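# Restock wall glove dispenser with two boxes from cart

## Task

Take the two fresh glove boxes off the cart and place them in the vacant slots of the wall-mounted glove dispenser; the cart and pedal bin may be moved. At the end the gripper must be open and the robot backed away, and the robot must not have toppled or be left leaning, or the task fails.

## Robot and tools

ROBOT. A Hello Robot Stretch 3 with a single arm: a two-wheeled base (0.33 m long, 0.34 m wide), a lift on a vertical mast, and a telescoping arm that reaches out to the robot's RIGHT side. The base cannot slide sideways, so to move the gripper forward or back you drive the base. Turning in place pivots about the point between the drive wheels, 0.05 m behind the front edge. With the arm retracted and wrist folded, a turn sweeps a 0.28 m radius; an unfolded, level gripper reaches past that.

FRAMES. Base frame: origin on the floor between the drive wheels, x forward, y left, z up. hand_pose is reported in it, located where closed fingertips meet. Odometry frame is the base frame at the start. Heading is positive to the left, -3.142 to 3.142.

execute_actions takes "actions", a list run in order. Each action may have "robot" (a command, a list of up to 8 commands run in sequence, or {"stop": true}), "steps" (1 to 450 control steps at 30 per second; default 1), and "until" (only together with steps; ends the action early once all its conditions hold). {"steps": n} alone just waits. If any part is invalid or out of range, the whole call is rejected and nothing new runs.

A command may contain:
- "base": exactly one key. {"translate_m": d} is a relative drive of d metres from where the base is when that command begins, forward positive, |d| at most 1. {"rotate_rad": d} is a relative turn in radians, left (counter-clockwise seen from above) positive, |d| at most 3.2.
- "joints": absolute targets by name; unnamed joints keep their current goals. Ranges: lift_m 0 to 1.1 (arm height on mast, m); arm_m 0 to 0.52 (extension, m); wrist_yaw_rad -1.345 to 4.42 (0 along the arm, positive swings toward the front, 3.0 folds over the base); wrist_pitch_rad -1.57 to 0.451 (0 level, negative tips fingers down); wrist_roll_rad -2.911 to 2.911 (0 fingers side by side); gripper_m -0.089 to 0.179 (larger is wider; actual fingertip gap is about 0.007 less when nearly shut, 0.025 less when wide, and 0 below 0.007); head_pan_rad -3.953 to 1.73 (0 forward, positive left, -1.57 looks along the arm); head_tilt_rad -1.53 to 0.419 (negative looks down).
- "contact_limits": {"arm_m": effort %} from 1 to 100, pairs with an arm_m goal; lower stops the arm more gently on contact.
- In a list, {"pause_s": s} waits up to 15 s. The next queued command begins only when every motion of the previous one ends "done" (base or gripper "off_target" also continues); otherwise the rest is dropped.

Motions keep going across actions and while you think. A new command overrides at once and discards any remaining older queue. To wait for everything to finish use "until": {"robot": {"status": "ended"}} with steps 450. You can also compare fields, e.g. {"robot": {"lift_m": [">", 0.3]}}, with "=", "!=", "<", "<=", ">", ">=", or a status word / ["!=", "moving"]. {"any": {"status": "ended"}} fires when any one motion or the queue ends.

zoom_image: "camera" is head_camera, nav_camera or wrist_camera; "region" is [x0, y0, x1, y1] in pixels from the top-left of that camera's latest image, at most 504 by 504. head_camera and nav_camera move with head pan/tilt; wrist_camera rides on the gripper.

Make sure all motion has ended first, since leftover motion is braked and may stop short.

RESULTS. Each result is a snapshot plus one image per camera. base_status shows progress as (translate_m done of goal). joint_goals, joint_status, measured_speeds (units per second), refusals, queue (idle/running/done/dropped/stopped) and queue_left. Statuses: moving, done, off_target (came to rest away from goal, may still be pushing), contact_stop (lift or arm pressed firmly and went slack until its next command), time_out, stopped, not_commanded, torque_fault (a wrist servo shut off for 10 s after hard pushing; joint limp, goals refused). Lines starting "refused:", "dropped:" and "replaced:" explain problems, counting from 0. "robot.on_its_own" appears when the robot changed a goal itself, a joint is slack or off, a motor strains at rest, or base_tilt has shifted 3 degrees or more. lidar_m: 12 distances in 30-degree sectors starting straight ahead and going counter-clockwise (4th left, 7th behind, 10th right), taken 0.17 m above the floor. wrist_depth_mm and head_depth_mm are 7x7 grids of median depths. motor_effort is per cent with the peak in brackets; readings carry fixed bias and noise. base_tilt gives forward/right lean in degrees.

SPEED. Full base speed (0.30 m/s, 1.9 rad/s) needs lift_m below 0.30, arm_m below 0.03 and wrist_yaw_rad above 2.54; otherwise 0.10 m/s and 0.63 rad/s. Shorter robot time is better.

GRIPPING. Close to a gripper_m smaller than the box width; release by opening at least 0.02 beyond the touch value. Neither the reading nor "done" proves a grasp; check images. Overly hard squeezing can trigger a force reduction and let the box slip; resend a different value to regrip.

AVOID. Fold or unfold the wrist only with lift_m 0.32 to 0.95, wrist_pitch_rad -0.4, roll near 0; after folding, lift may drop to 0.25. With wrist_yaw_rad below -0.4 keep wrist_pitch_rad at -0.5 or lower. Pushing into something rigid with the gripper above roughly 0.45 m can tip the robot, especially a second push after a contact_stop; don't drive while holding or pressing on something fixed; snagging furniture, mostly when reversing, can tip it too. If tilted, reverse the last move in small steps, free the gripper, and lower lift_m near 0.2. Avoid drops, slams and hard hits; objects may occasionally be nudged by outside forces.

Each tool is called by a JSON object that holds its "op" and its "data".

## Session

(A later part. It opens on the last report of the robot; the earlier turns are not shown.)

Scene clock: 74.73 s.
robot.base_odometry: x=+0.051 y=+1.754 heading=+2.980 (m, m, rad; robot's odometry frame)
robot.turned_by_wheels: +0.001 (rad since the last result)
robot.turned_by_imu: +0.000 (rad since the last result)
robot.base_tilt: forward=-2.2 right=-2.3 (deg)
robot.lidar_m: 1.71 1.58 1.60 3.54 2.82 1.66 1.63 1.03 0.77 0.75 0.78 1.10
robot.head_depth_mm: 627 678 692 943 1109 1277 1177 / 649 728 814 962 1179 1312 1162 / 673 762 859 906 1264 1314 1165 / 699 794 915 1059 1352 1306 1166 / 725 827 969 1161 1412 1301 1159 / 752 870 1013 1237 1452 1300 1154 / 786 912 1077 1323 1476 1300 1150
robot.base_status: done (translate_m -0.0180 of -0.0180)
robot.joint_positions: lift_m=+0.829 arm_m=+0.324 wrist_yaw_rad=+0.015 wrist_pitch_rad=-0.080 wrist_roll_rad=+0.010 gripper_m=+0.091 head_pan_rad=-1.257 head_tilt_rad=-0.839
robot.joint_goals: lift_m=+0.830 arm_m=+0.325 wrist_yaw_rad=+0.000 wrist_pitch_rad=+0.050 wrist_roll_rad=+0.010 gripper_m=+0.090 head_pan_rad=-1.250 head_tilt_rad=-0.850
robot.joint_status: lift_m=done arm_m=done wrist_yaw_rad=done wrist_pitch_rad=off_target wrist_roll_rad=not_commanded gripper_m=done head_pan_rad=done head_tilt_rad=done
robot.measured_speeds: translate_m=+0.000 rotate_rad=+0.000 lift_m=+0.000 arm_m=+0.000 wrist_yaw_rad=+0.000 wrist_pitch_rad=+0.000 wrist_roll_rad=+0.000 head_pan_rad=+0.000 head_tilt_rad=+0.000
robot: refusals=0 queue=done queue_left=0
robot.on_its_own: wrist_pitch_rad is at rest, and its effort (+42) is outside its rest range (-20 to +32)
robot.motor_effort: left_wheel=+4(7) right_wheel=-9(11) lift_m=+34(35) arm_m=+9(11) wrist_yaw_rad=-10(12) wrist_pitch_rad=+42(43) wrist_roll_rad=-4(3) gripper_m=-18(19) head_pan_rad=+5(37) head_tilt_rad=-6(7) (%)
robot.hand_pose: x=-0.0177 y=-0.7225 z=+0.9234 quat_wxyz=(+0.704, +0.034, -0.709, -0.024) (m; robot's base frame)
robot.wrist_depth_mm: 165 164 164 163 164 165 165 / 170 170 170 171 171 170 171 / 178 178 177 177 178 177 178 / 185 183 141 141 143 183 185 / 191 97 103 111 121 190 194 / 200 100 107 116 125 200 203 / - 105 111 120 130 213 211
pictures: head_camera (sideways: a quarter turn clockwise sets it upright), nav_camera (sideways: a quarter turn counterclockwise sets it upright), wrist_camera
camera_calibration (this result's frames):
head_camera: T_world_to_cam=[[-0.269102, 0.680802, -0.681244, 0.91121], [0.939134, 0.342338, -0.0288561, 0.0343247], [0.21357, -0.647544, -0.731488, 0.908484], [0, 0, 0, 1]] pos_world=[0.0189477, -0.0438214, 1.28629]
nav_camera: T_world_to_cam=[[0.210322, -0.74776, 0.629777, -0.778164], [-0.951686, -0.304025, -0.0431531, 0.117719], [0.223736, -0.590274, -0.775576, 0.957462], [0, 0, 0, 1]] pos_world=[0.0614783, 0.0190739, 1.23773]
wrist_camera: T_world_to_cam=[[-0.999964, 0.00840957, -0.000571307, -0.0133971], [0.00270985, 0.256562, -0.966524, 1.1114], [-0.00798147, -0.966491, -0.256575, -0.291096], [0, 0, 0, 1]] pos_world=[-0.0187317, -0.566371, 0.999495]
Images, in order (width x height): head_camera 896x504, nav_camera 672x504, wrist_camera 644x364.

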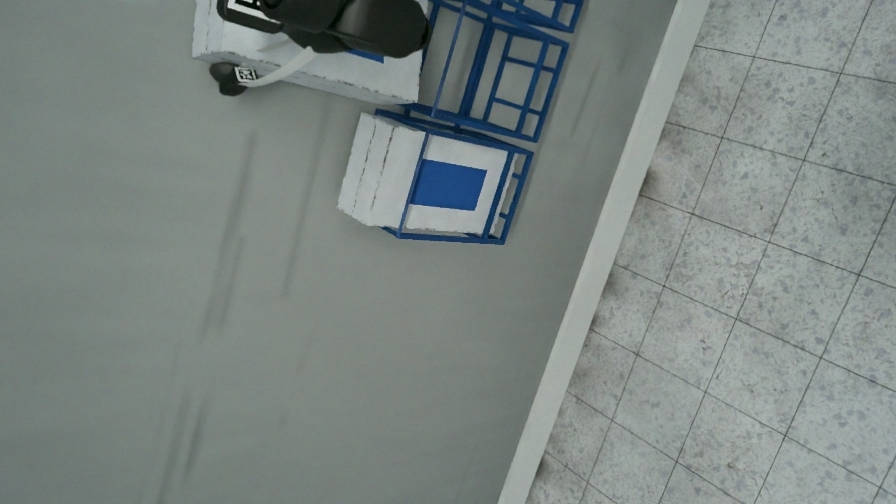

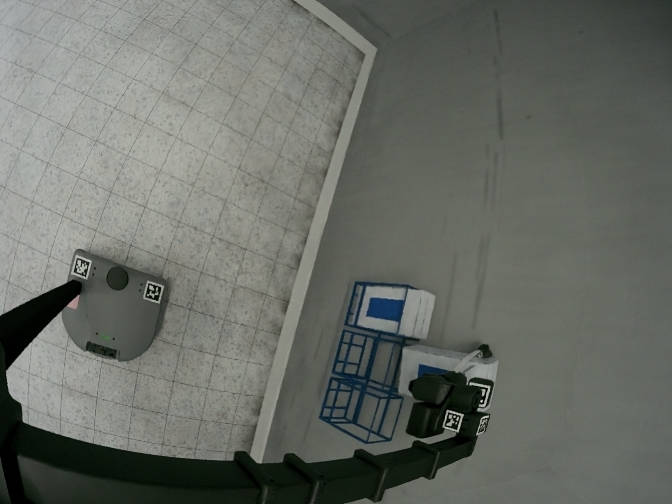

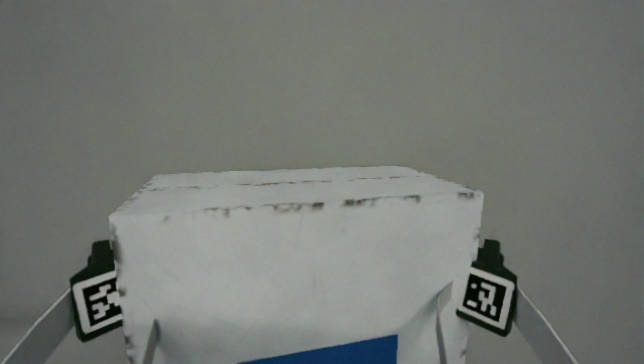

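{"op": "execute_actions", "data": {"actions": [{"robot":{"joints":{"lift_m":0.88,"head_pan_rad":-1.7,"head_tilt_rad":-0.75}},"steps":100,"until":{"robot":{"status":"ended"}}}]}}

Scene clock: 76.03 s.
robot.base_odometry: x=+0.051 y=+1.754 heading=+2.980 (m, m, rad; robot's odometry frame)
robot.turned_by_wheels: -0.001 (rad since the last result)
robot.turned_by_imu: -0.001 (rad since the last result)
robot.base_tilt: forward=-2.2 right=-2.2 (deg)
robot.lidar_m: 1.71 1.58 1.60 3.55 2.83 1.67 1.64 1.03 0.77 0.75 0.78 1.09
robot.head_depth_mm: 647 727 828 931 - - 1206 / 644 720 796 - 1191 1340 1211 / 637 700 - 958 1083 1337 1191 / 637 690 - 947 1138 1318 1194 / 630 681 725 920 1124 1307 1188 / 629 703 803 857 1115 1315 1193 / 625 700 796 867 1102 1295 1189
robot.base_status: done (translate_m -0.0180 of -0.0180)
robot.joint_positions: lift_m=+0.879 arm_m=+0.324 wrist_yaw_rad=-0.010 wrist_pitch_rad=-0.086 wrist_roll_rad=+0.010 gripper_m=+0.091 head_pan_rad=-1.693 head_tilt_rad=-0.754
robot.joint_goals: lift_m=+0.880 arm_m=+0.325 wrist_yaw_rad=+0.000 wrist_pitch_rad=+0.050 wrist_roll_rad=+0.010 gripper_m=+0.090 head_pan_rad=-1.700 head_tilt_rad=-0.750
robot.joint_status: lift_m=done arm_m=done wrist_yaw_rad=done wrist_pitch_rad=off_target wrist_roll_rad=not_commanded gripper_m=done head_pan_rad=done head_tilt_rad=done
robot.measured_speeds: translate_m=+0.000 rotate_rad=+0.000 lift_m=+0.000 arm_m=+0.000 wrist_yaw_rad=+0.000 wrist_pitch_rad=+0.000 wrist_roll_rad=+0.000 head_pan_rad=+0.000 head_tilt_rad=+0.000
robot: refusals=0 queue=done queue_left=0
robot.on_its_own: wrist_pitch_rad is at rest, and its effort (+44) is outside its rest range (-20 to +32)
robot.motor_effort: left_wheel=-2(4) right_wheel=+2(8) lift_m=+34(35) arm_m=+8(9) wrist_yaw_rad=+8(11) wrist_pitch_rad=+44(47) wrist_roll_rad=-3(3) gripper_m=-18(18) head_pan_rad=-6(44) head_tilt_rad=+2(17) (%)
robot.hand_pose: x=-0.0241 y=-0.7223 z=+0.9720 quat_wxyz=(+0.703, +0.027, -0.710, -0.034) (m; robot's base frame)
robot.wrist_depth_mm: 160 161 162 164 164 166 167 / 166 167 168 170 171 173 174 / 174 173 176 176 178 180 181 / 179 179 147 151 155 187 189 / 189 100 104 112 121 194 199 / 196 102 107 115 125 201 207 / 207 157 110 120 129 218 216
pictures: head_camera (sideways: a quarter turn clockwise sets it upright), nav_camera (sideways: a quarter turn counterclockwise sets it upright), wrist_camera
camera_calibration (this result's frames):
head_camera: T_world_to_cam=[[0.0359967, 0.670686, -0.740867, 0.987051], [0.995563, -0.0885571, -0.0317965, 0.0378119], [-0.0869345, -0.736436, -0.670898, 0.831513], [0, 0, 0, 1]] pos_world=[-0.000887543, -0.0462968, 1.29034]
nav_camera: T_world_to_cam=[[-0.118056, -0.710759, 0.693458, -0.85914], [-0.991536, 0.122371, -0.0433784, 0.11826], [-0.0540272, -0.69271, -0.71919, 0.88583], [0, 0, 0, 1]] pos_world=[0.0636913, -0.0114902, 1.23799]
wrist_camera: T_world_to_cam=[[-0.999444, 0.0333499, -0.000455073, -0.00177854], [0.0091766, 0.26184, -0.965068, 1.16085], [-0.0320657, -0.964535, -0.262, -0.272364], [0, 0, 0, 1]] pos_world=[-0.0211638, -0.566603, 1.04894]
Images, in order (width x height): head_camera 896x504, nav_camera 672x504, wrist_camera 644x364.

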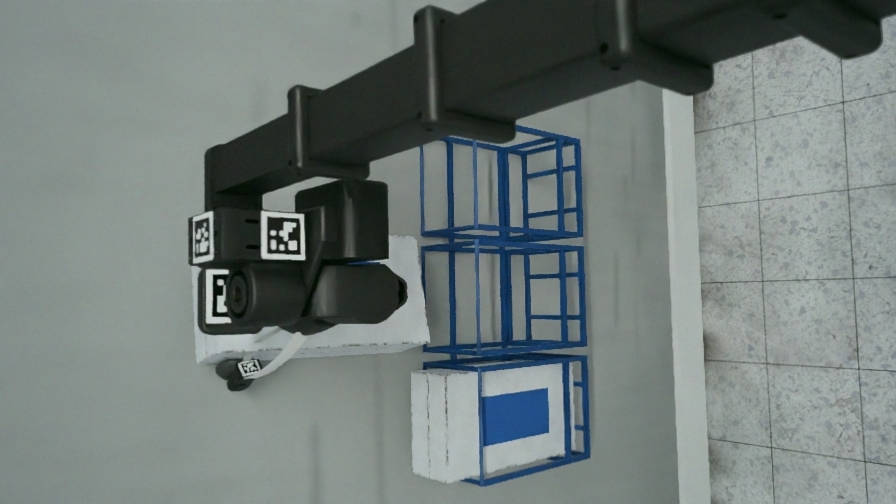

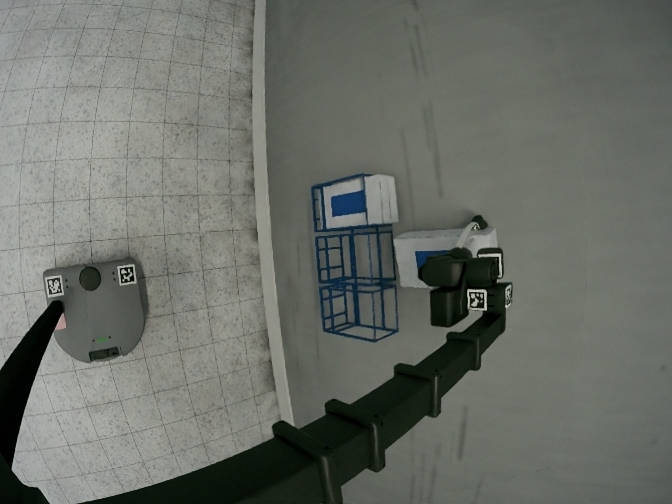

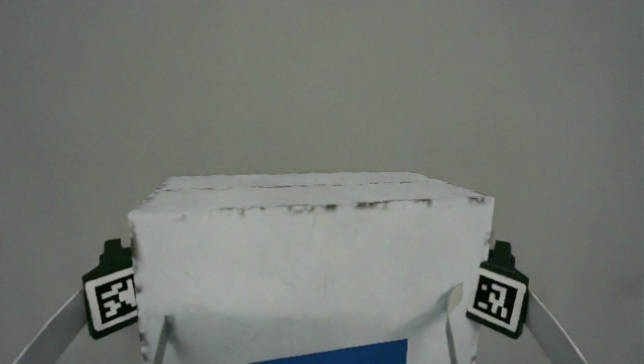

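{"op": "execute_actions", "data": {"actions": [{"robot":{"joints":{"arm_m":0.295}},"steps":100,"until":{"robot":{"status":"ended"}}}]}}

{"op": "zoom_image", "data": {"camera": "head_camera", "region": [330,200,620,500]}}

Scene clock: 77.23 s.
robot.base_odometry: x=+0.051 y=+1.754 heading=+2.980 (m, m, rad; robot's odometry frame)
robot.turned_by_wheels: +0.000 (rad since the last result)
robot.turned_by_imu: +0.000 (rad since the last result)
robot.base_tilt: forward=-2.2 right=-2.2 (deg)
robot.lidar_m: 1.70 1.58 1.60 3.55 2.82 1.66 1.63 1.03 0.77 0.75 0.78 1.09
robot.head_depth_mm: 646 728 831 926 - - 1211 / 643 720 790 - 1188 1339 1196 / 638 705 - 976 1084 1336 1190 / 633 688 - 967 1133 1316 1194 / 631 682 679 935 1116 1316 1195 / 629 693 799 859 1112 1302 1188 / 624 699 793 863 1093 1286 1189
robot.base_status: done (translate_m -0.0180 of -0.0180)
robot.joint_positions: lift_m=+0.879 arm_m=+0.295 wrist_yaw_rad=-0.003 wrist_pitch_rad=-0.032 wrist_roll_rad=+0.006 gripper_m=+0.091 head_pan_rad=-1.693 head_tilt_rad=-0.754
robot.joint_goals: lift_m=+0.880 arm_m=+0.295 wrist_yaw_rad=+0.000 wrist_pitch_rad=+0.050 wrist_roll_rad=+0.006 gripper_m=+0.090 head_pan_rad=-1.700 head_tilt_rad=-0.750
robot.joint_status: lift_m=done arm_m=done wrist_yaw_rad=done wrist_pitch_rad=off_target wrist_roll_rad=not_commanded gripper_m=done head_pan_rad=done head_tilt_rad=done
robot.measured_speeds: translate_m=+0.000 rotate_rad=+0.000 lift_m=+0.000 arm_m=+0.000 wrist_yaw_rad=+0.000 wrist_pitch_rad=+0.000 wrist_roll_rad=+0.000 head_pan_rad=+0.000 head_tilt_rad=+0.000
robot: refusals=0 queue=done queue_left=0
robot.motor_effort: left_wheel=-2(2) right_wheel=+2(3) lift_m=+32(34) arm_m=-3(7) wrist_yaw_rad=+2(7) wrist_pitch_rad=+27(44) wrist_roll_rad=-2(3) gripper_m=-15(18) head_pan_rad=-5(6) head_tilt_rad=+2(2) (%)
robot.hand_pose: x=-0.0221 y=-0.6956 z=+0.9856 quat_wxyz=(+0.705, +0.011, -0.709, -0.013) (m; robot's base frame)
robot.wrist_depth_mm: 191 191 193 193 196 195 197 / 196 196 199 200 201 203 202 / 202 203 204 205 208 208 210 / 209 209 208 185 210 215 217 / 217 104 108 117 127 224 224 / 223 104 110 119 129 229 231 / 235 233 112 121 131 240 241
pictures: head_camera (sideways: a quarter turn clockwise sets it upright), nav_camera (sideways: a quarter turn counterclockwise sets it upright), wrist_camera
camera_calibration (this result's frames):
head_camera: T_world_to_cam=[[0.0360244, 0.670543, -0.740995, 0.987218], [0.995557, -0.0886298, -0.0318029, 0.0378202], [-0.0869995, -0.736557, -0.670757, 0.831329], [0, 0, 0, 1]] pos_world=[-0.000890913, -0.0462985, 1.29035]
nav_camera: T_world_to_cam=[[-0.118088, -0.71062, 0.693595, -0.859319], [-0.991529, 0.122429, -0.0433785, 0.11826], [-0.0540904, -0.692842, -0.719057, 0.885658], [0, 0, 0, 1]] pos_world=[0.0636891, -0.0115062, 1.23799]
wrist_camera: T_world_to_cam=[[-0.999676, 0.0253655, 0.00232096, -0.00898694], [0.00306887, 0.210399, -0.977611, 1.14341], [-0.0252859, -0.977286, -0.210409, -0.30262], [0, 0, 0, 1]] pos_world=[-0.020145, -0.536092, 1.05416]
Images, in order (width x height): head_camera 896x504, nav_camera 672x504, wrist_camera 644x364.

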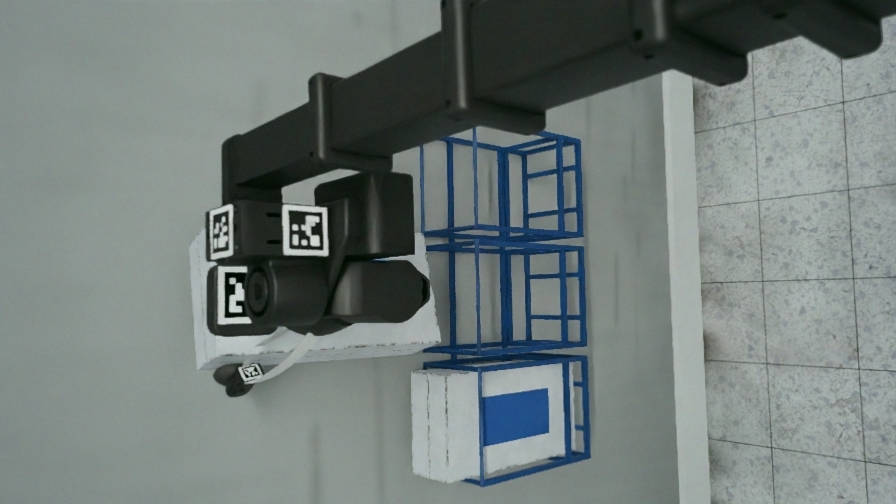

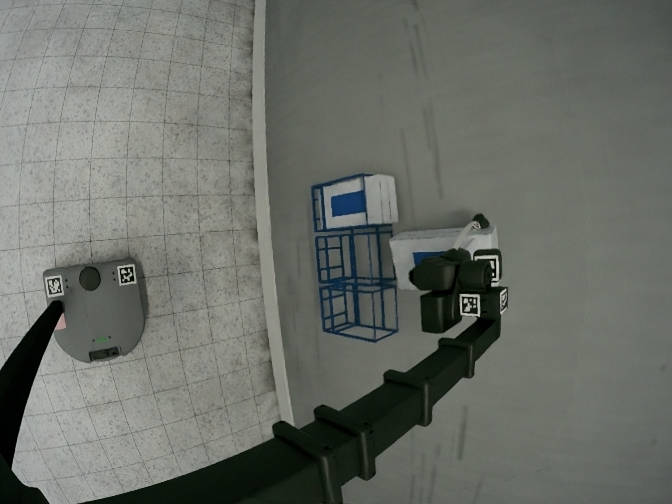

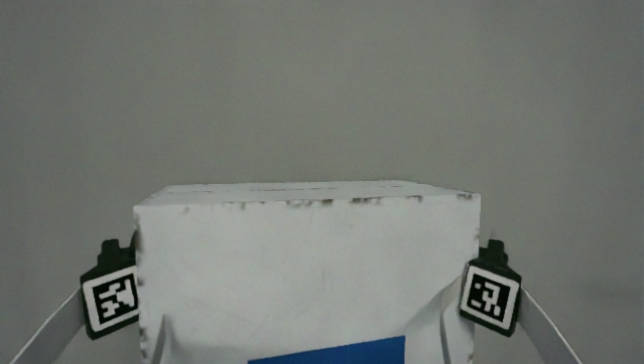

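Region (330, 200, 620, 500) of head_camera's 896x504 image, scaled by 1.680, with more detail than that image has; it fills the left 487 columns of this view, and the rest is white.

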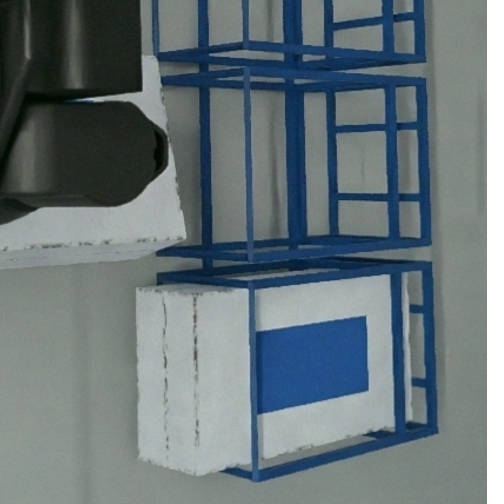

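{"op": "execute_actions", "data": {"actions": [{"robot":{"base":{"translate_m":0.006},"joints":{"arm_m":0.312}},"steps":100,"until":{"robot":{"status":"ended"}}},{"robot":{"joints":{"lift_m":0.825}},"steps":100,"until":{"robot":{"status":"ended"}}}]}}

{"op": "zoom_image", "data": {"camera": "head_camera", "region": [330,200,620,500]}}

Scene clock: 79.73 s.
robot.base_odometry: x=+0.045 y=+1.755 heading=+2.980 (m, m, rad; robot's odometry frame)
robot.turned_by_wheels: +0.000 (rad since the last result)
robot.turned_by_imu: -0.001 (rad since the last result)
robot.base_tilt: forward=-2.2 right=-2.2 (deg)
robot.lidar_m: 1.70 1.58 1.59 3.56 2.83 1.67 1.64 1.03 0.77 0.75 0.78 1.10
robot.head_depth_mm: 645 730 834 967 1144 - - / 643 725 824 - - 1344 1186 / 637 717 788 1005 1089 1333 1202 / 635 707 - 966 1135 1328 1194 / 630 702 694 955 1123 1306 1196 / 626 706 809 859 1109 1302 1193 / 624 699 798 876 1104 1291 1182
robot.base_status: done (translate_m +0.0060 of +0.0060)
robot.joint_positions: lift_m=+0.825 arm_m=+0.312 wrist_yaw_rad=-0.001 wrist_pitch_rad=-0.030 wrist_roll_rad=+0.005 gripper_m=+0.091 head_pan_rad=-1.693 head_tilt_rad=-0.754
robot.joint_goals: lift_m=+0.825 arm_m=+0.312 wrist_yaw_rad=+0.000 wrist_pitch_rad=+0.050 wrist_roll_rad=+0.005 gripper_m=+0.090 head_pan_rad=-1.700 head_tilt_rad=-0.750
robot.joint_status: lift_m=done arm_m=done wrist_yaw_rad=done wrist_pitch_rad=off_target wrist_roll_rad=not_commanded gripper_m=done head_pan_rad=done head_tilt_rad=done
robot.measured_speeds: translate_m=+0.000 rotate_rad=+0.000 lift_m=+0.000 arm_m=+0.000 wrist_yaw_rad=+0.000 wrist_pitch_rad=+0.000 wrist_roll_rad=+0.000 head_pan_rad=+0.000 head_tilt_rad=+0.000
robot: refusals=0 queue=done queue_left=0
robot.motor_effort: left_wheel=-2(3) right_wheel=+1(5) lift_m=+15(33) arm_m=+3(2) wrist_yaw_rad=+1(2) wrist_pitch_rad=+26(27) wrist_roll_rad=-2(2) gripper_m=-17(16) head_pan_rad=-4(5) head_tilt_rad=+2(2) (%)
robot.hand_pose: x=-0.0218 y=-0.7120 z=+0.9323 quat_wxyz=(+0.705, +0.010, -0.709, -0.011) (m; robot's base frame)
robot.wrist_depth_mm: 176 176 178 178 179 180 181 / 181 181 183 185 184 186 186 / 188 187 188 189 192 192 192 / 194 192 192 185 194 198 201 / 202 104 108 117 127 205 205 / 206 104 109 119 129 211 213 / 214 213 111 120 131 221 222
pictures: head_camera (sideways: a quarter turn clockwise sets it upright), nav_camera (sideways: a quarter turn counterclockwise sets it upright), wrist_camera
camera_calibration (this result's frames):
head_camera: T_world_to_cam=[[0.0360712, 0.670517, -0.741017, 0.987246], [0.99555, -0.0887046, -0.0318039, 0.0378217], [-0.0870567, -0.736572, -0.670733, 0.831299], [0, 0, 0, 1]] pos_world=[-0.000894391, -0.0462984, 1.29035]
nav_camera: T_world_to_cam=[[-0.118138, -0.710589, 0.693618, -0.859349], [-0.99152, 0.122501, -0.0433785, 0.11826], [-0.0541445, -0.692861, -0.719035, 0.88563], [0, 0, 0, 1]] pos_world=[0.063688, -0.0115125, 1.23799]
wrist_camera: T_world_to_cam=[[-0.999701, 0.0242737, 0.0027779, -0.00937468], [0.00233185, 0.207974, -0.978132, 1.09347], [-0.0243206, -0.977833, -0.207969, -0.332517], [0, 0, 0, 1]] pos_world=[-0.0200087, -0.552332, 1.00043]
Images, in order (width x height): head_camera 896x504, nav_camera 672x504, wrist_camera 644x364.

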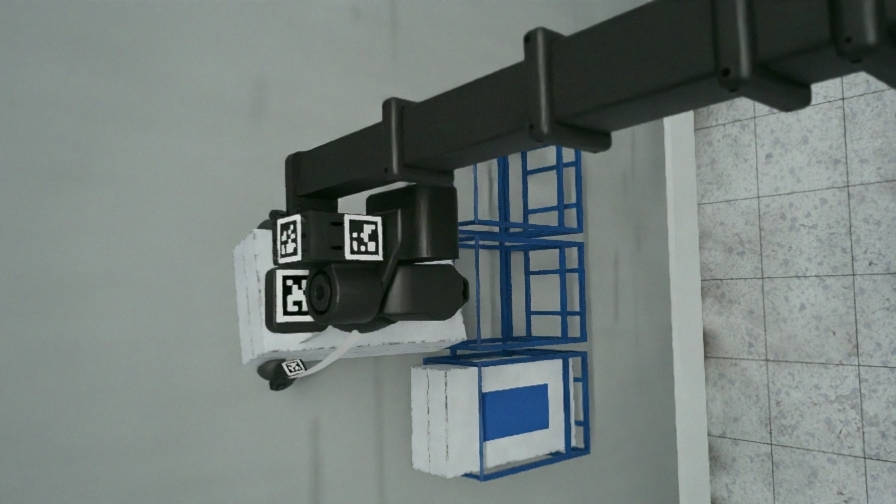

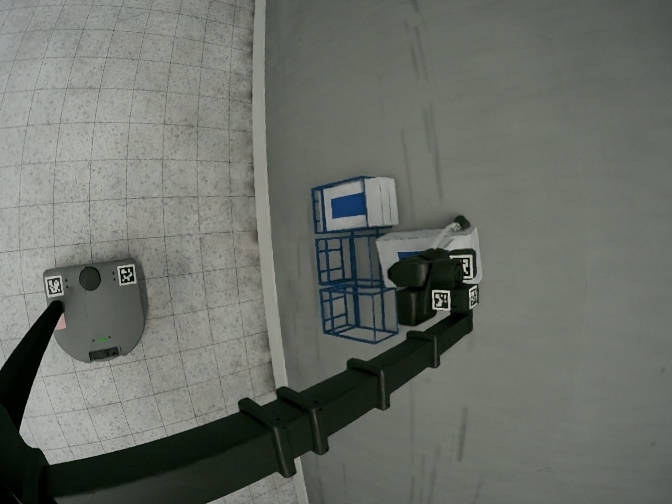

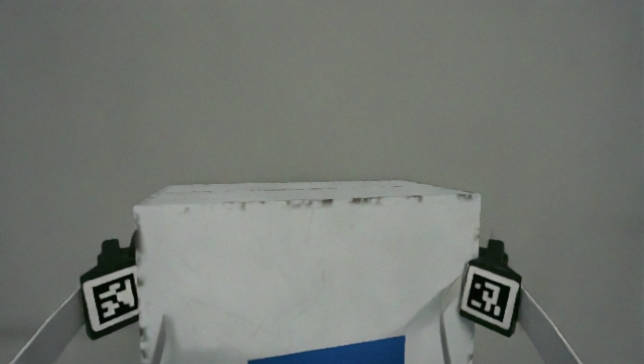

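Region (330, 200, 620, 500) of head_camera's 896x504 image, scaled by 1.680, with more detail than that image has; it fills the left 487 columns of this view, and the rest is white.

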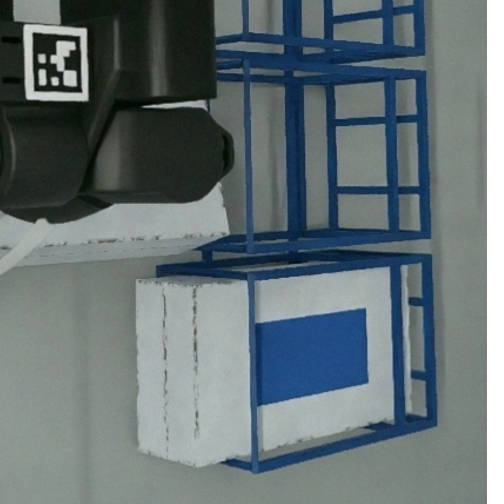

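{"op": "execute_actions", "data": {"actions": [{"robot":{"joints":{"arm_m":0.318}},"steps":100,"until":{"robot":{"status":"ended"}}},{"robot":{"joints":{"lift_m":0.79}},"steps":100,"until":{"robot":{"status":"ended"}}}]}}

{"op": "zoom_image", "data": {"camera": "head_camera", "region": [330,200,620,500]}}

Scene clock: 81.63 s.
robot.base_odometry: x=+0.045 y=+1.755 heading=+2.980 (m, m, rad; robot's odometry frame)
robot.turned_by_wheels: +0.000 (rad since the last result)
robot.turned_by_imu: -0.001 (rad since the last result)
robot.base_tilt: forward=-2.2 right=-2.2 (deg)
robot.lidar_m: 1.70 1.58 1.59 3.55 2.84 1.67 1.64 1.03 0.77 0.75 0.78 1.10
robot.head_depth_mm: 646 727 831 971 1142 1351 - / 643 721 829 948 - - 1175 / 639 720 801 - 1089 1330 1206 / 634 713 728 - 1136 1321 1196 / 631 710 723 915 1112 1311 1192 / 630 703 804 857 1105 1307 1188 / 623 701 795 872 1098 1289 1185
robot.base_status: done (translate_m +0.0060 of +0.0060)
robot.joint_positions: lift_m=+0.790 arm_m=+0.317 wrist_yaw_rad=-0.003 wrist_pitch_rad=-0.010 wrist_roll_rad=+0.003 gripper_m=+0.091 head_pan_rad=-1.693 head_tilt_rad=-0.754
robot.joint_goals: lift_m=+0.790 arm_m=+0.318 wrist_yaw_rad=+0.000 wrist_pitch_rad=+0.050 wrist_roll_rad=+0.003 gripper_m=+0.090 head_pan_rad=-1.700 head_tilt_rad=-0.750
robot.joint_status: lift_m=done arm_m=done wrist_yaw_rad=done wrist_pitch_rad=off_target wrist_roll_rad=not_commanded gripper_m=done head_pan_rad=done head_tilt_rad=done
robot.measured_speeds: translate_m=+0.000 rotate_rad=+0.000 lift_m=+0.000 arm_m=+0.000 wrist_yaw_rad=+0.000 wrist_pitch_rad=+0.000 wrist_roll_rad=+0.000 head_pan_rad=+0.000 head_tilt_rad=+0.000
robot: refusals=0 queue=done queue_left=0
robot.motor_effort: left_wheel=-2(1) right_wheel=+1(1) lift_m=+14(15) arm_m=+4(6) wrist_yaw_rad=+1(2) wrist_pitch_rad=+20(28) wrist_roll_rad=-1(1) gripper_m=-16(17) head_pan_rad=-5(6) head_tilt_rad=+3(2) (%)
robot.hand_pose: x=-0.0221 y=-0.7184 z=+0.9023 quat_wxyz=(+0.706, +0.003, -0.708, -0.005) (m; robot's base frame)
robot.wrist_depth_mm: 172 173 174 175 176 176 177 / 177 177 179 179 181 181 184 / 182 183 185 184 185 187 189 / 186 187 158 161 165 192 195 / 191 101 106 115 124 197 200 / 198 103 109 117 128 204 207 / 206 204 111 120 132 212 213
pictures: head_camera (sideways: a quarter turn clockwise sets it upright), nav_camera (sideways: a quarter turn counterclockwise sets it upright), wrist_camera
camera_calibration (this result's frames):
head_camera: T_world_to_cam=[[0.0360695, 0.670509, -0.741024, 0.987255], [0.99555, -0.0887039, -0.0318043, 0.0378221], [-0.0870568, -0.73658, -0.670725, 0.831288], [0, 0, 0, 1]] pos_world=[-0.000894357, -0.0462985, 1.29035]
nav_camera: T_world_to_cam=[[-0.118136, -0.710582, 0.693626, -0.859359], [-0.99152, 0.122499, -0.0433786, 0.11826], [-0.0541448, -0.692869, -0.719028, 0.88562], [0, 0, 0, 1]] pos_world=[0.0636879, -0.0115131, 1.23799]
wrist_camera: T_world_to_cam=[[-0.999665, 0.0254113, 0.00485958, -0.0104832], [0.0000263481, 0.188833, -0.982009, 1.05524], [-0.0258717, -0.98168, -0.188771, -0.365112], [0, 0, 0, 1]] pos_world=[-0.0199536, -0.557421, 0.967387]
Images, in order (width x height): head_camera 896x504, nav_camera 672x504, wrist_camera 644x364.

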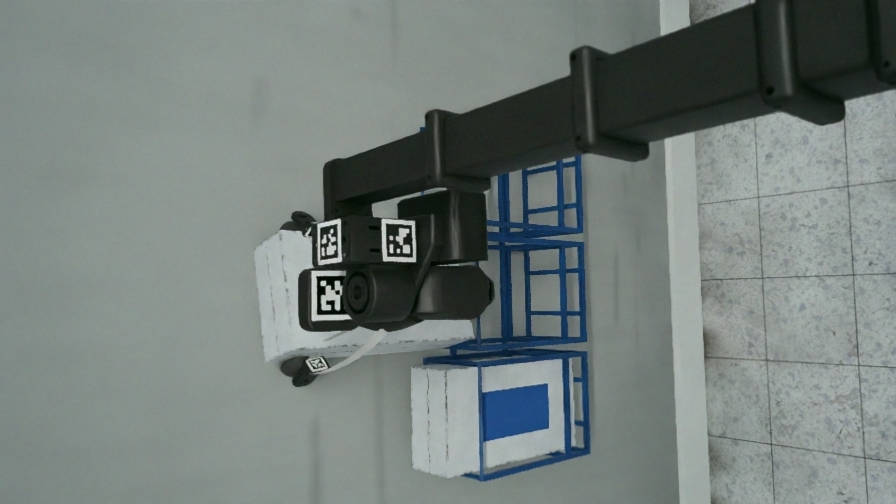

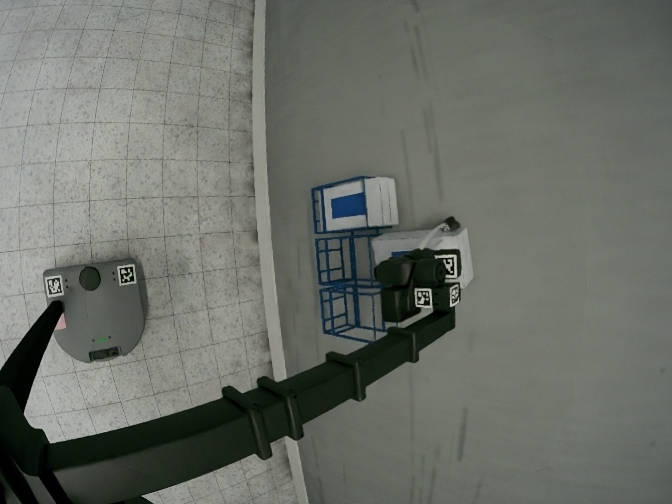

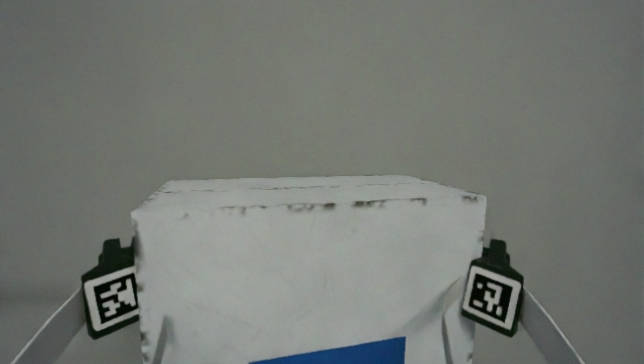

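Region (330, 200, 620, 500) of head_camera's 896x504 image, scaled by 1.680, with more detail than that image has; it fills the left 487 columns of this view, and the rest is white.

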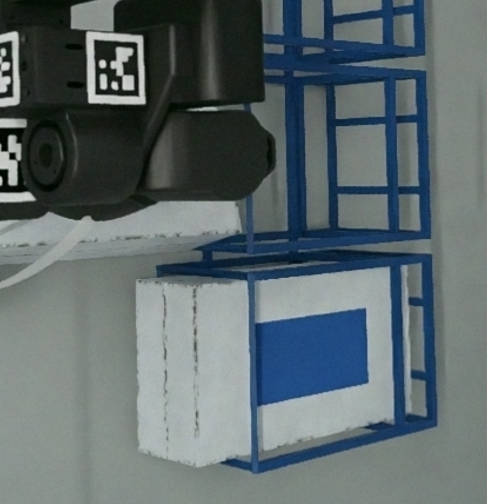

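{"op": "execute_actions", "data": {"actions": [{"robot":{"joints":{"lift_m":0.82}},"steps":100,"until":{"robot":{"status":"ended"}}},{"robot":{"joints":{"arm_m":0.308}},"steps":100,"until":{"robot":{"status":"ended"}}},{"robot":{"joints":{"lift_m":0.785}},"steps":100,"until":{"robot":{"status":"ended"}}}]}}

{"op": "zoom_image", "data": {"camera": "nav_camera", "region": [280,150,500,360]}}

Scene clock: 84.87 s.
robot.base_odometry: x=+0.045 y=+1.755 heading=+2.980 (m, m, rad; robot's odometry frame)
robot.turned_by_wheels: +0.000 (rad since the last result)
robot.turned_by_imu: -0.001 (rad since the last result)
robot.base_tilt: forward=-2.2 right=-2.2 (deg)
robot.lidar_m: 1.70 1.58 1.59 3.54 2.83 1.67 1.64 1.03 0.77 0.75 0.78 1.10
robot.head_depth_mm: 647 726 830 972 1155 1343 - / 643 723 826 945 - - 1191 / 637 717 800 - 1114 1332 1202 / 635 712 723 - 1140 1326 1197 / 631 707 707 816 1119 1310 1194 / 628 703 800 855 1111 1302 1191 / 624 699 796 871 1098 1293 1186
robot.base_status: done (translate_m +0.0060 of +0.0060)
robot.joint_positions: lift_m=+0.785 arm_m=+0.308 wrist_yaw_rad=-0.003 wrist_pitch_rad=+0.005 wrist_roll_rad=+0.003 gripper_m=+0.091 head_pan_rad=-1.693 head_tilt_rad=-0.754
robot.joint_goals: lift_m=+0.785 arm_m=+0.308 wrist_yaw_rad=+0.000 wrist_pitch_rad=+0.050 wrist_roll_rad=+0.003 gripper_m=+0.090 head_pan_rad=-1.700 head_tilt_rad=-0.750
robot.joint_status: lift_m=done arm_m=done wrist_yaw_rad=done wrist_pitch_rad=off_target wrist_roll_rad=not_commanded gripper_m=done head_pan_rad=done head_tilt_rad=done
robot.measured_speeds: translate_m=+0.000 rotate_rad=+0.000 lift_m=+0.000 arm_m=+0.000 wrist_yaw_rad=+0.000 wrist_pitch_rad=+0.000 wrist_roll_rad=+0.000 head_pan_rad=+0.000 head_tilt_rad=+0.000
robot: refusals=0 queue=done queue_left=0
robot.motor_effort: left_wheel=-2(3) right_wheel=+2(2) lift_m=+13(34) arm_m=-3(5) wrist_yaw_rad=+2(3) wrist_pitch_rad=+14(33) wrist_roll_rad=+0(2) gripper_m=-17(17) head_pan_rad=-6(4) head_tilt_rad=+2(2) (%)
robot.hand_pose: x=-0.0222 y=-0.7096 z=+0.9013 quat_wxyz=(+0.706, -0.002, -0.708, +0.000) (m; robot's base frame)
robot.wrist_depth_mm: 181 182 183 185 187 186 190 / 187 186 188 188 191 191 191 / 191 192 193 194 196 197 198 / 195 197 196 196 199 202 203 / 203 106 110 119 129 208 209 / 205 105 110 120 129 213 215 / 213 213 111 120 130 219 222
pictures: head_camera (sideways: a quarter turn clockwise sets it upright), nav_camera (sideways: a quarter turn counterclockwise sets it upright), wrist_camera
camera_calibration (this result's frames):
head_camera: T_world_to_cam=[[0.0360695, 0.67048, -0.74105, 0.987289], [0.99555, -0.0887104, -0.0318056, 0.0378238], [-0.0870639, -0.736605, -0.670696, 0.831251], [0, 0, 0, 1]] pos_world=[-0.000894655, -0.0462989, 1.29035]
nav_camera: T_world_to_cam=[[-0.118137, -0.710554, 0.693654, -0.859396], [-0.99152, 0.122503, -0.0433786, 0.11826], [-0.0541518, -0.692897, -0.719001, 0.885584], [0, 0, 0, 1]] pos_world=[0.0636875, -0.0115159, 1.23799]
wrist_camera: T_world_to_cam=[[-0.999658, 0.0258192, 0.00418058, -0.00988722], [0.000375659, 0.173992, -0.984747, 1.04445], [-0.0261528, -0.984408, -0.173942, -0.372005], [0, 0, 0, 1]] pos_world=[-0.0200052, -0.547677, 0.963857]
Images, in order (width x height): head_camera 896x504, nav_camera 672x504, wrist_camera 644x364.

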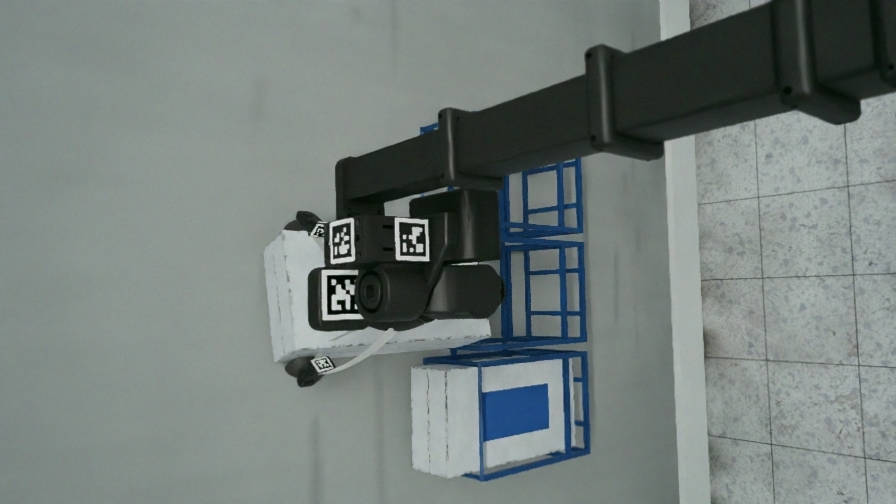

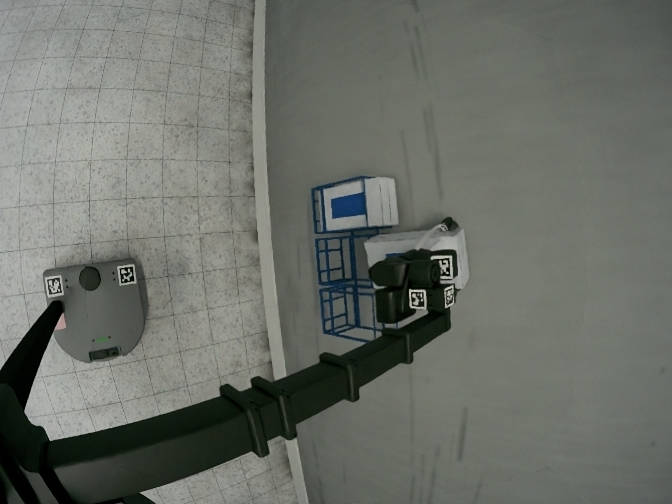

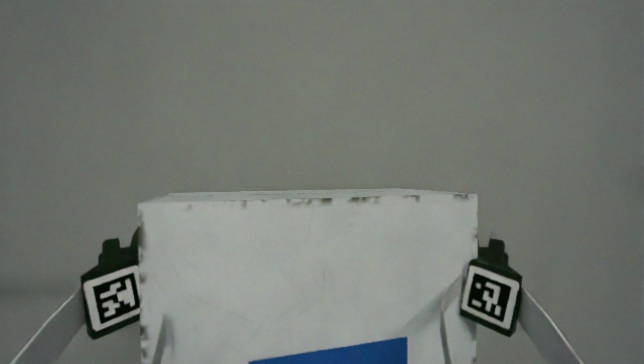

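Region (280, 150, 500, 360) of nav_camera's 672x504 image, scaled by 2.291, with more detail than that image has; it fills the top 481 rows of this view, and the rest is white.

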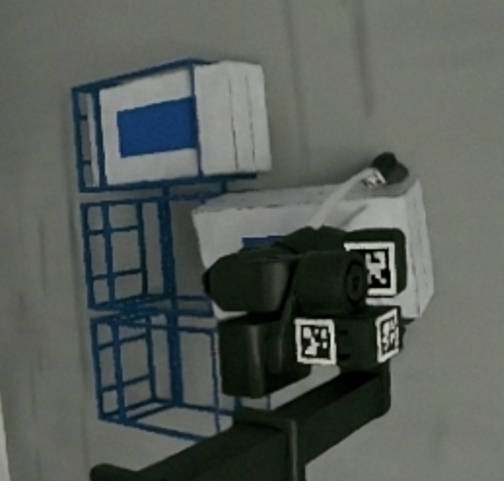

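{"op": "execute_actions", "data": {"actions": [{"robot":{"joints":{"lift_m":0.82}},"steps":100,"until":{"robot":{"status":"ended"}}},{"robot":{"joints":{"arm_m":0.3135}},"steps":100,"until":{"robot":{"status":"ended"}}},{"steps":10},{"robot":{"joints":{"lift_m":0.785}},"steps":100,"until":{"robot":{"status":"ended"}}}]}}

Scene clock: 88.07 s.
robot.base_odometry: x=+0.045 y=+1.755 heading=+2.980 (m, m, rad; robot's odometry frame)
robot.turned_by_wheels: +0.000 (rad since the last result)
robot.turned_by_imu: -0.001 (rad since the last result)
robot.base_tilt: forward=-2.2 right=-2.2 (deg)
robot.lidar_m: 1.70 1.57 1.59 3.54 2.84 1.68 1.64 1.03 0.77 0.75 0.78 1.10
robot.head_depth_mm: 650 725 829 974 1157 1346 - / 642 724 822 946 - - 1203 / 638 718 804 - 1119 1329 1193 / 635 714 728 - 1130 1324 1193 / 630 708 706 895 1130 1299 1199 / 627 703 802 858 1104 1301 1183 / 624 698 797 877 1099 1290 1186
robot.base_status: done (translate_m +0.0060 of +0.0060)
robot.joint_positions: lift_m=+0.785 arm_m=+0.313 wrist_yaw_rad=-0.002 wrist_pitch_rad=+0.003 wrist_roll_rad=+0.000 gripper_m=+0.091 head_pan_rad=-1.693 head_tilt_rad=-0.754
robot.joint_goals: lift_m=+0.785 arm_m=+0.314 wrist_yaw_rad=+0.000 wrist_pitch_rad=+0.050 wrist_roll_rad=+0.000 gripper_m=+0.090 head_pan_rad=-1.700 head_tilt_rad=-0.750
robot.joint_status: lift_m=done arm_m=done wrist_yaw_rad=done wrist_pitch_rad=off_target wrist_roll_rad=not_commanded gripper_m=done head_pan_rad=done head_tilt_rad=done
robot.measured_speeds: translate_m=+0.000 rotate_rad=+0.000 lift_m=+0.000 arm_m=+0.000 wrist_yaw_rad=+0.000 wrist_pitch_rad=+0.000 wrist_roll_rad=+0.000 head_pan_rad=+0.000 head_tilt_rad=+0.000
robot: refusals=0 queue=done queue_left=0
robot.motor_effort: left_wheel=-2(2) right_wheel=+3(2) lift_m=+13(32) arm_m=+4(5) wrist_yaw_rad=+2(2) wrist_pitch_rad=+15(25) wrist_roll_rad=+0(1) gripper_m=-16(16) head_pan_rad=-4(4) head_tilt_rad=+2(2) (%)
robot.hand_pose: x=-0.0220 y=-0.7144 z=+0.9009 quat_wxyz=(+0.707, -0.002, -0.707, +0.000) (m; robot's base frame)
robot.wrist_depth_mm: 177 177 180 179 180 182 183 / 181 183 183 184 186 187 188 / 186 189 188 190 191 192 193 / 191 191 192 194 194 196 199 / 197 106 110 119 129 202 204 / 202 105 110 119 129 208 209 / 208 207 110 119 130 217 216
pictures: head_camera (sideways: a quarter turn clockwise sets it upright), nav_camera (sideways: a quarter turn counterclockwise sets it upright), wrist_camera
camera_calibration (this result's frames):
head_camera: T_world_to_cam=[[0.0360691, 0.670475, -0.741055, 0.987296], [0.995549, -0.0887109, -0.0318058, 0.0378242], [-0.0870647, -0.73661, -0.67069, 0.831244], [0, 0, 0, 1]] pos_world=[-0.000894682, -0.046299, 1.29035]
nav_camera: T_world_to_cam=[[-0.118136, -0.710549, 0.69366, -0.859402], [-0.99152, 0.122503, -0.0433786, 0.11826], [-0.0541527, -0.692902, -0.718995, 0.885578], [0, 0, 0, 1]] pos_world=[0.0636875, -0.0115164, 1.23799]
wrist_camera: T_world_to_cam=[[-0.999659, 0.0251038, 0.00721238, -0.0128208], [-0.00270293, 0.175223, -0.984525, 1.04559], [-0.0259791, -0.984209, -0.175095, -0.375575], [0, 0, 0, 1]] pos_world=[-0.0197473, -0.552534, 0.963744]
Images, in order (width x height): head_camera 896x504, nav_camera 672x504, wrist_camera 644x364.

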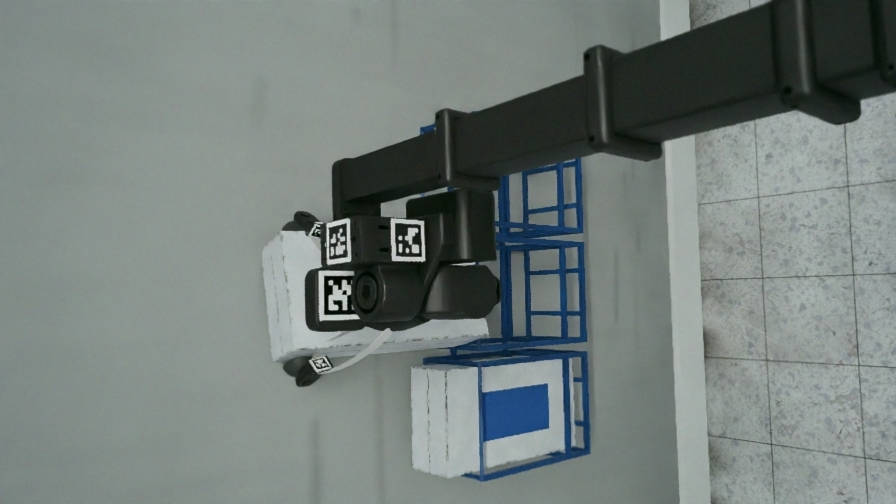

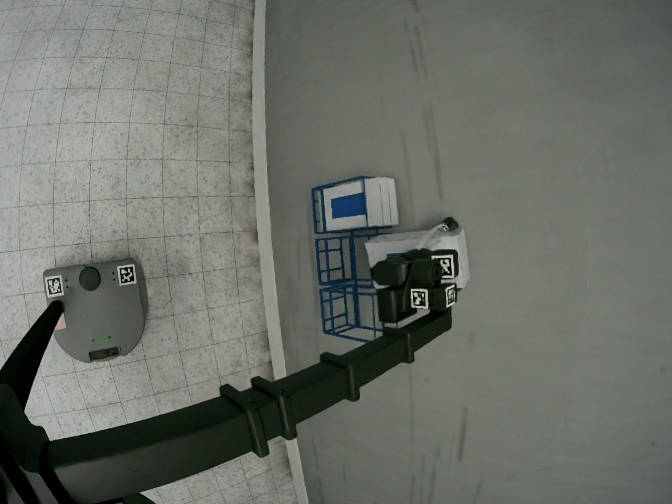

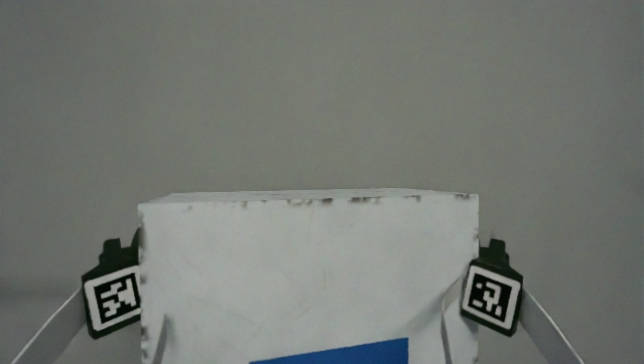

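{"op": "execute_actions", "data": {"actions": [{"robot":{"joints":{"lift_m":0.815}},"steps":100,"until":{"robot":{"status":"ended"}}},{"robot":{"joints":{"arm_m":0.324}},"steps":100,"until":{"robot":{"status":"ended"}}},{"steps":10},{"robot":{"joints":{"lift_m":0.785}},"steps":100,"until":{"robot":{"status":"ended"}}}]}}

Scene clock: 91.33 s.
robot.base_odometry: x=+0.045 y=+1.755 heading=+2.980 (m, m, rad; robot's odometry frame)
robot.turned_by_wheels: +0.000 (rad since the last result)
robot.turned_by_imu: -0.001 (rad since the last result)
robot.base_tilt: forward=-2.2 right=-2.3 (deg)
robot.lidar_m: 1.70 1.58 1.59 3.55 2.84 1.67 1.64 1.03 0.77 0.75 0.78 1.10
robot.head_depth_mm: 650 729 837 973 1171 1348 - / 645 727 830 953 - - 1195 / 637 720 803 - 1111 1336 1200 / 635 715 725 - 1144 1312 1192 / 630 706 728 937 1122 1312 1190 / 627 703 806 858 1106 1296 1191 / 625 698 797 870 1106 1288 1177
robot.base_status: done (translate_m +0.0060 of +0.0060)
robot.joint_positions: lift_m=+0.786 arm_m=+0.323 wrist_yaw_rad=-0.008 wrist_pitch_rad=+0.016 wrist_roll_rad=-0.006 gripper_m=+0.091 head_pan_rad=-1.693 head_tilt_rad=-0.754
robot.joint_goals: lift_m=+0.785 arm_m=+0.324 wrist_yaw_rad=+0.000 wrist_pitch_rad=+0.050 wrist_roll_rad=-0.006 gripper_m=+0.090 head_pan_rad=-1.700 head_tilt_rad=-0.750
robot.joint_status: lift_m=done arm_m=done wrist_yaw_rad=done wrist_pitch_rad=off_target wrist_roll_rad=not_commanded gripper_m=done head_pan_rad=done head_tilt_rad=done
robot.measured_speeds: translate_m=+0.000 rotate_rad=+0.000 lift_m=+0.000 arm_m=+0.000 wrist_yaw_rad=+0.000 wrist_pitch_rad=+0.000 wrist_roll_rad=+0.000 head_pan_rad=+0.000 head_tilt_rad=+0.000
robot: refusals=0 queue=done queue_left=0
robot.motor_effort: left_wheel=-1(2) right_wheel=-1(2) lift_m=+11(33) arm_m=+10(11) wrist_yaw_rad=+6(6) wrist_pitch_rad=+12(32) wrist_roll_rad=+3(3) gripper_m=-18(18) head_pan_rad=-4(5) head_tilt_rad=+2(2) (%)
robot.hand_pose: x=-0.0236 y=-0.7244 z=+0.9041 quat_wxyz=(+0.709, -0.008, -0.705, +0.002) (m; robot's base frame)
robot.wrist_depth_mm: 170 172 172 173 174 175 178 / 173 175 177 177 179 180 181 / 177 178 180 182 183 184 187 / 181 183 183 183 182 190 190 / 186 105 106 112 121 193 197 / 191 101 107 115 125 198 202 / - 106 109 118 127 206 207
pictures: head_camera (sideways: a quarter turn clockwise sets it upright), nav_camera (sideways: a quarter turn counterclockwise sets it upright), wrist_camera
camera_calibration (this result's frames):
head_camera: T_world_to_cam=[[0.0360698, 0.670468, -0.741061, 0.987303], [0.995549, -0.0887135, -0.0318061, 0.0378245], [-0.0870671, -0.736615, -0.670684, 0.831235], [0, 0, 0, 1]] pos_world=[-0.000894799, -0.0462991, 1.29035]
nav_camera: T_world_to_cam=[[-0.118137, -0.710543, 0.693666, -0.859411], [-0.991519, 0.122505, -0.0433786, 0.11826], [-0.054155, -0.692908, -0.71899, 0.88557], [0, 0, 0, 1]] pos_world=[0.0636874, -0.0115171, 1.23799]
wrist_camera: T_world_to_cam=[[-0.999432, 0.0313014, 0.0125109, -0.0144365], [-0.007235, 0.163307, -0.986549, 1.04358], [-0.0329235, -0.986079, -0.162988, -0.397343], [0, 0, 0, 1]] pos_world=[-0.0199599, -0.561784, 0.964961]
Images, in order (width x height): head_camera 896x504, nav_camera 672x504, wrist_camera 644x364.

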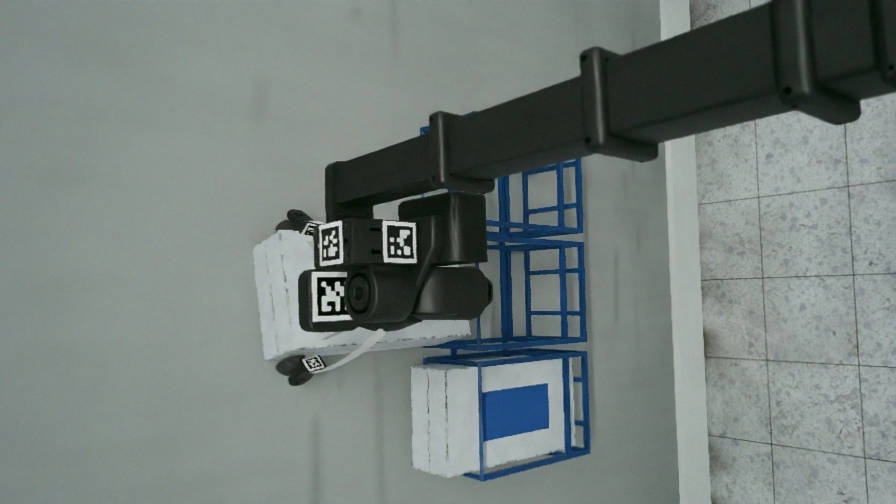

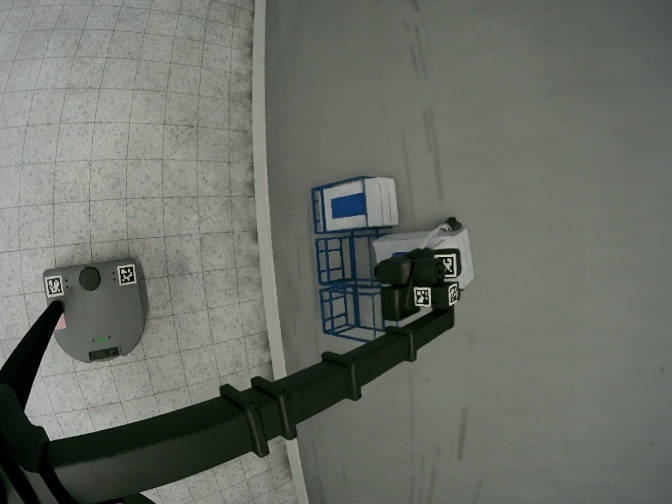

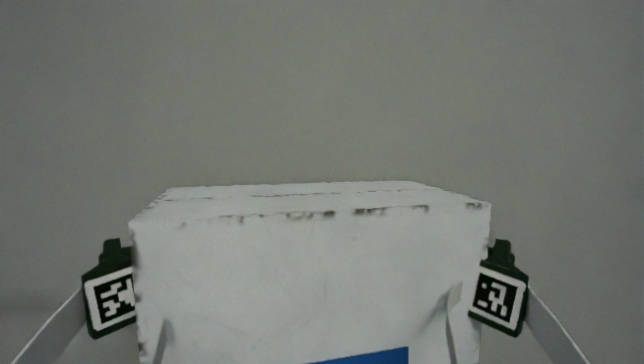

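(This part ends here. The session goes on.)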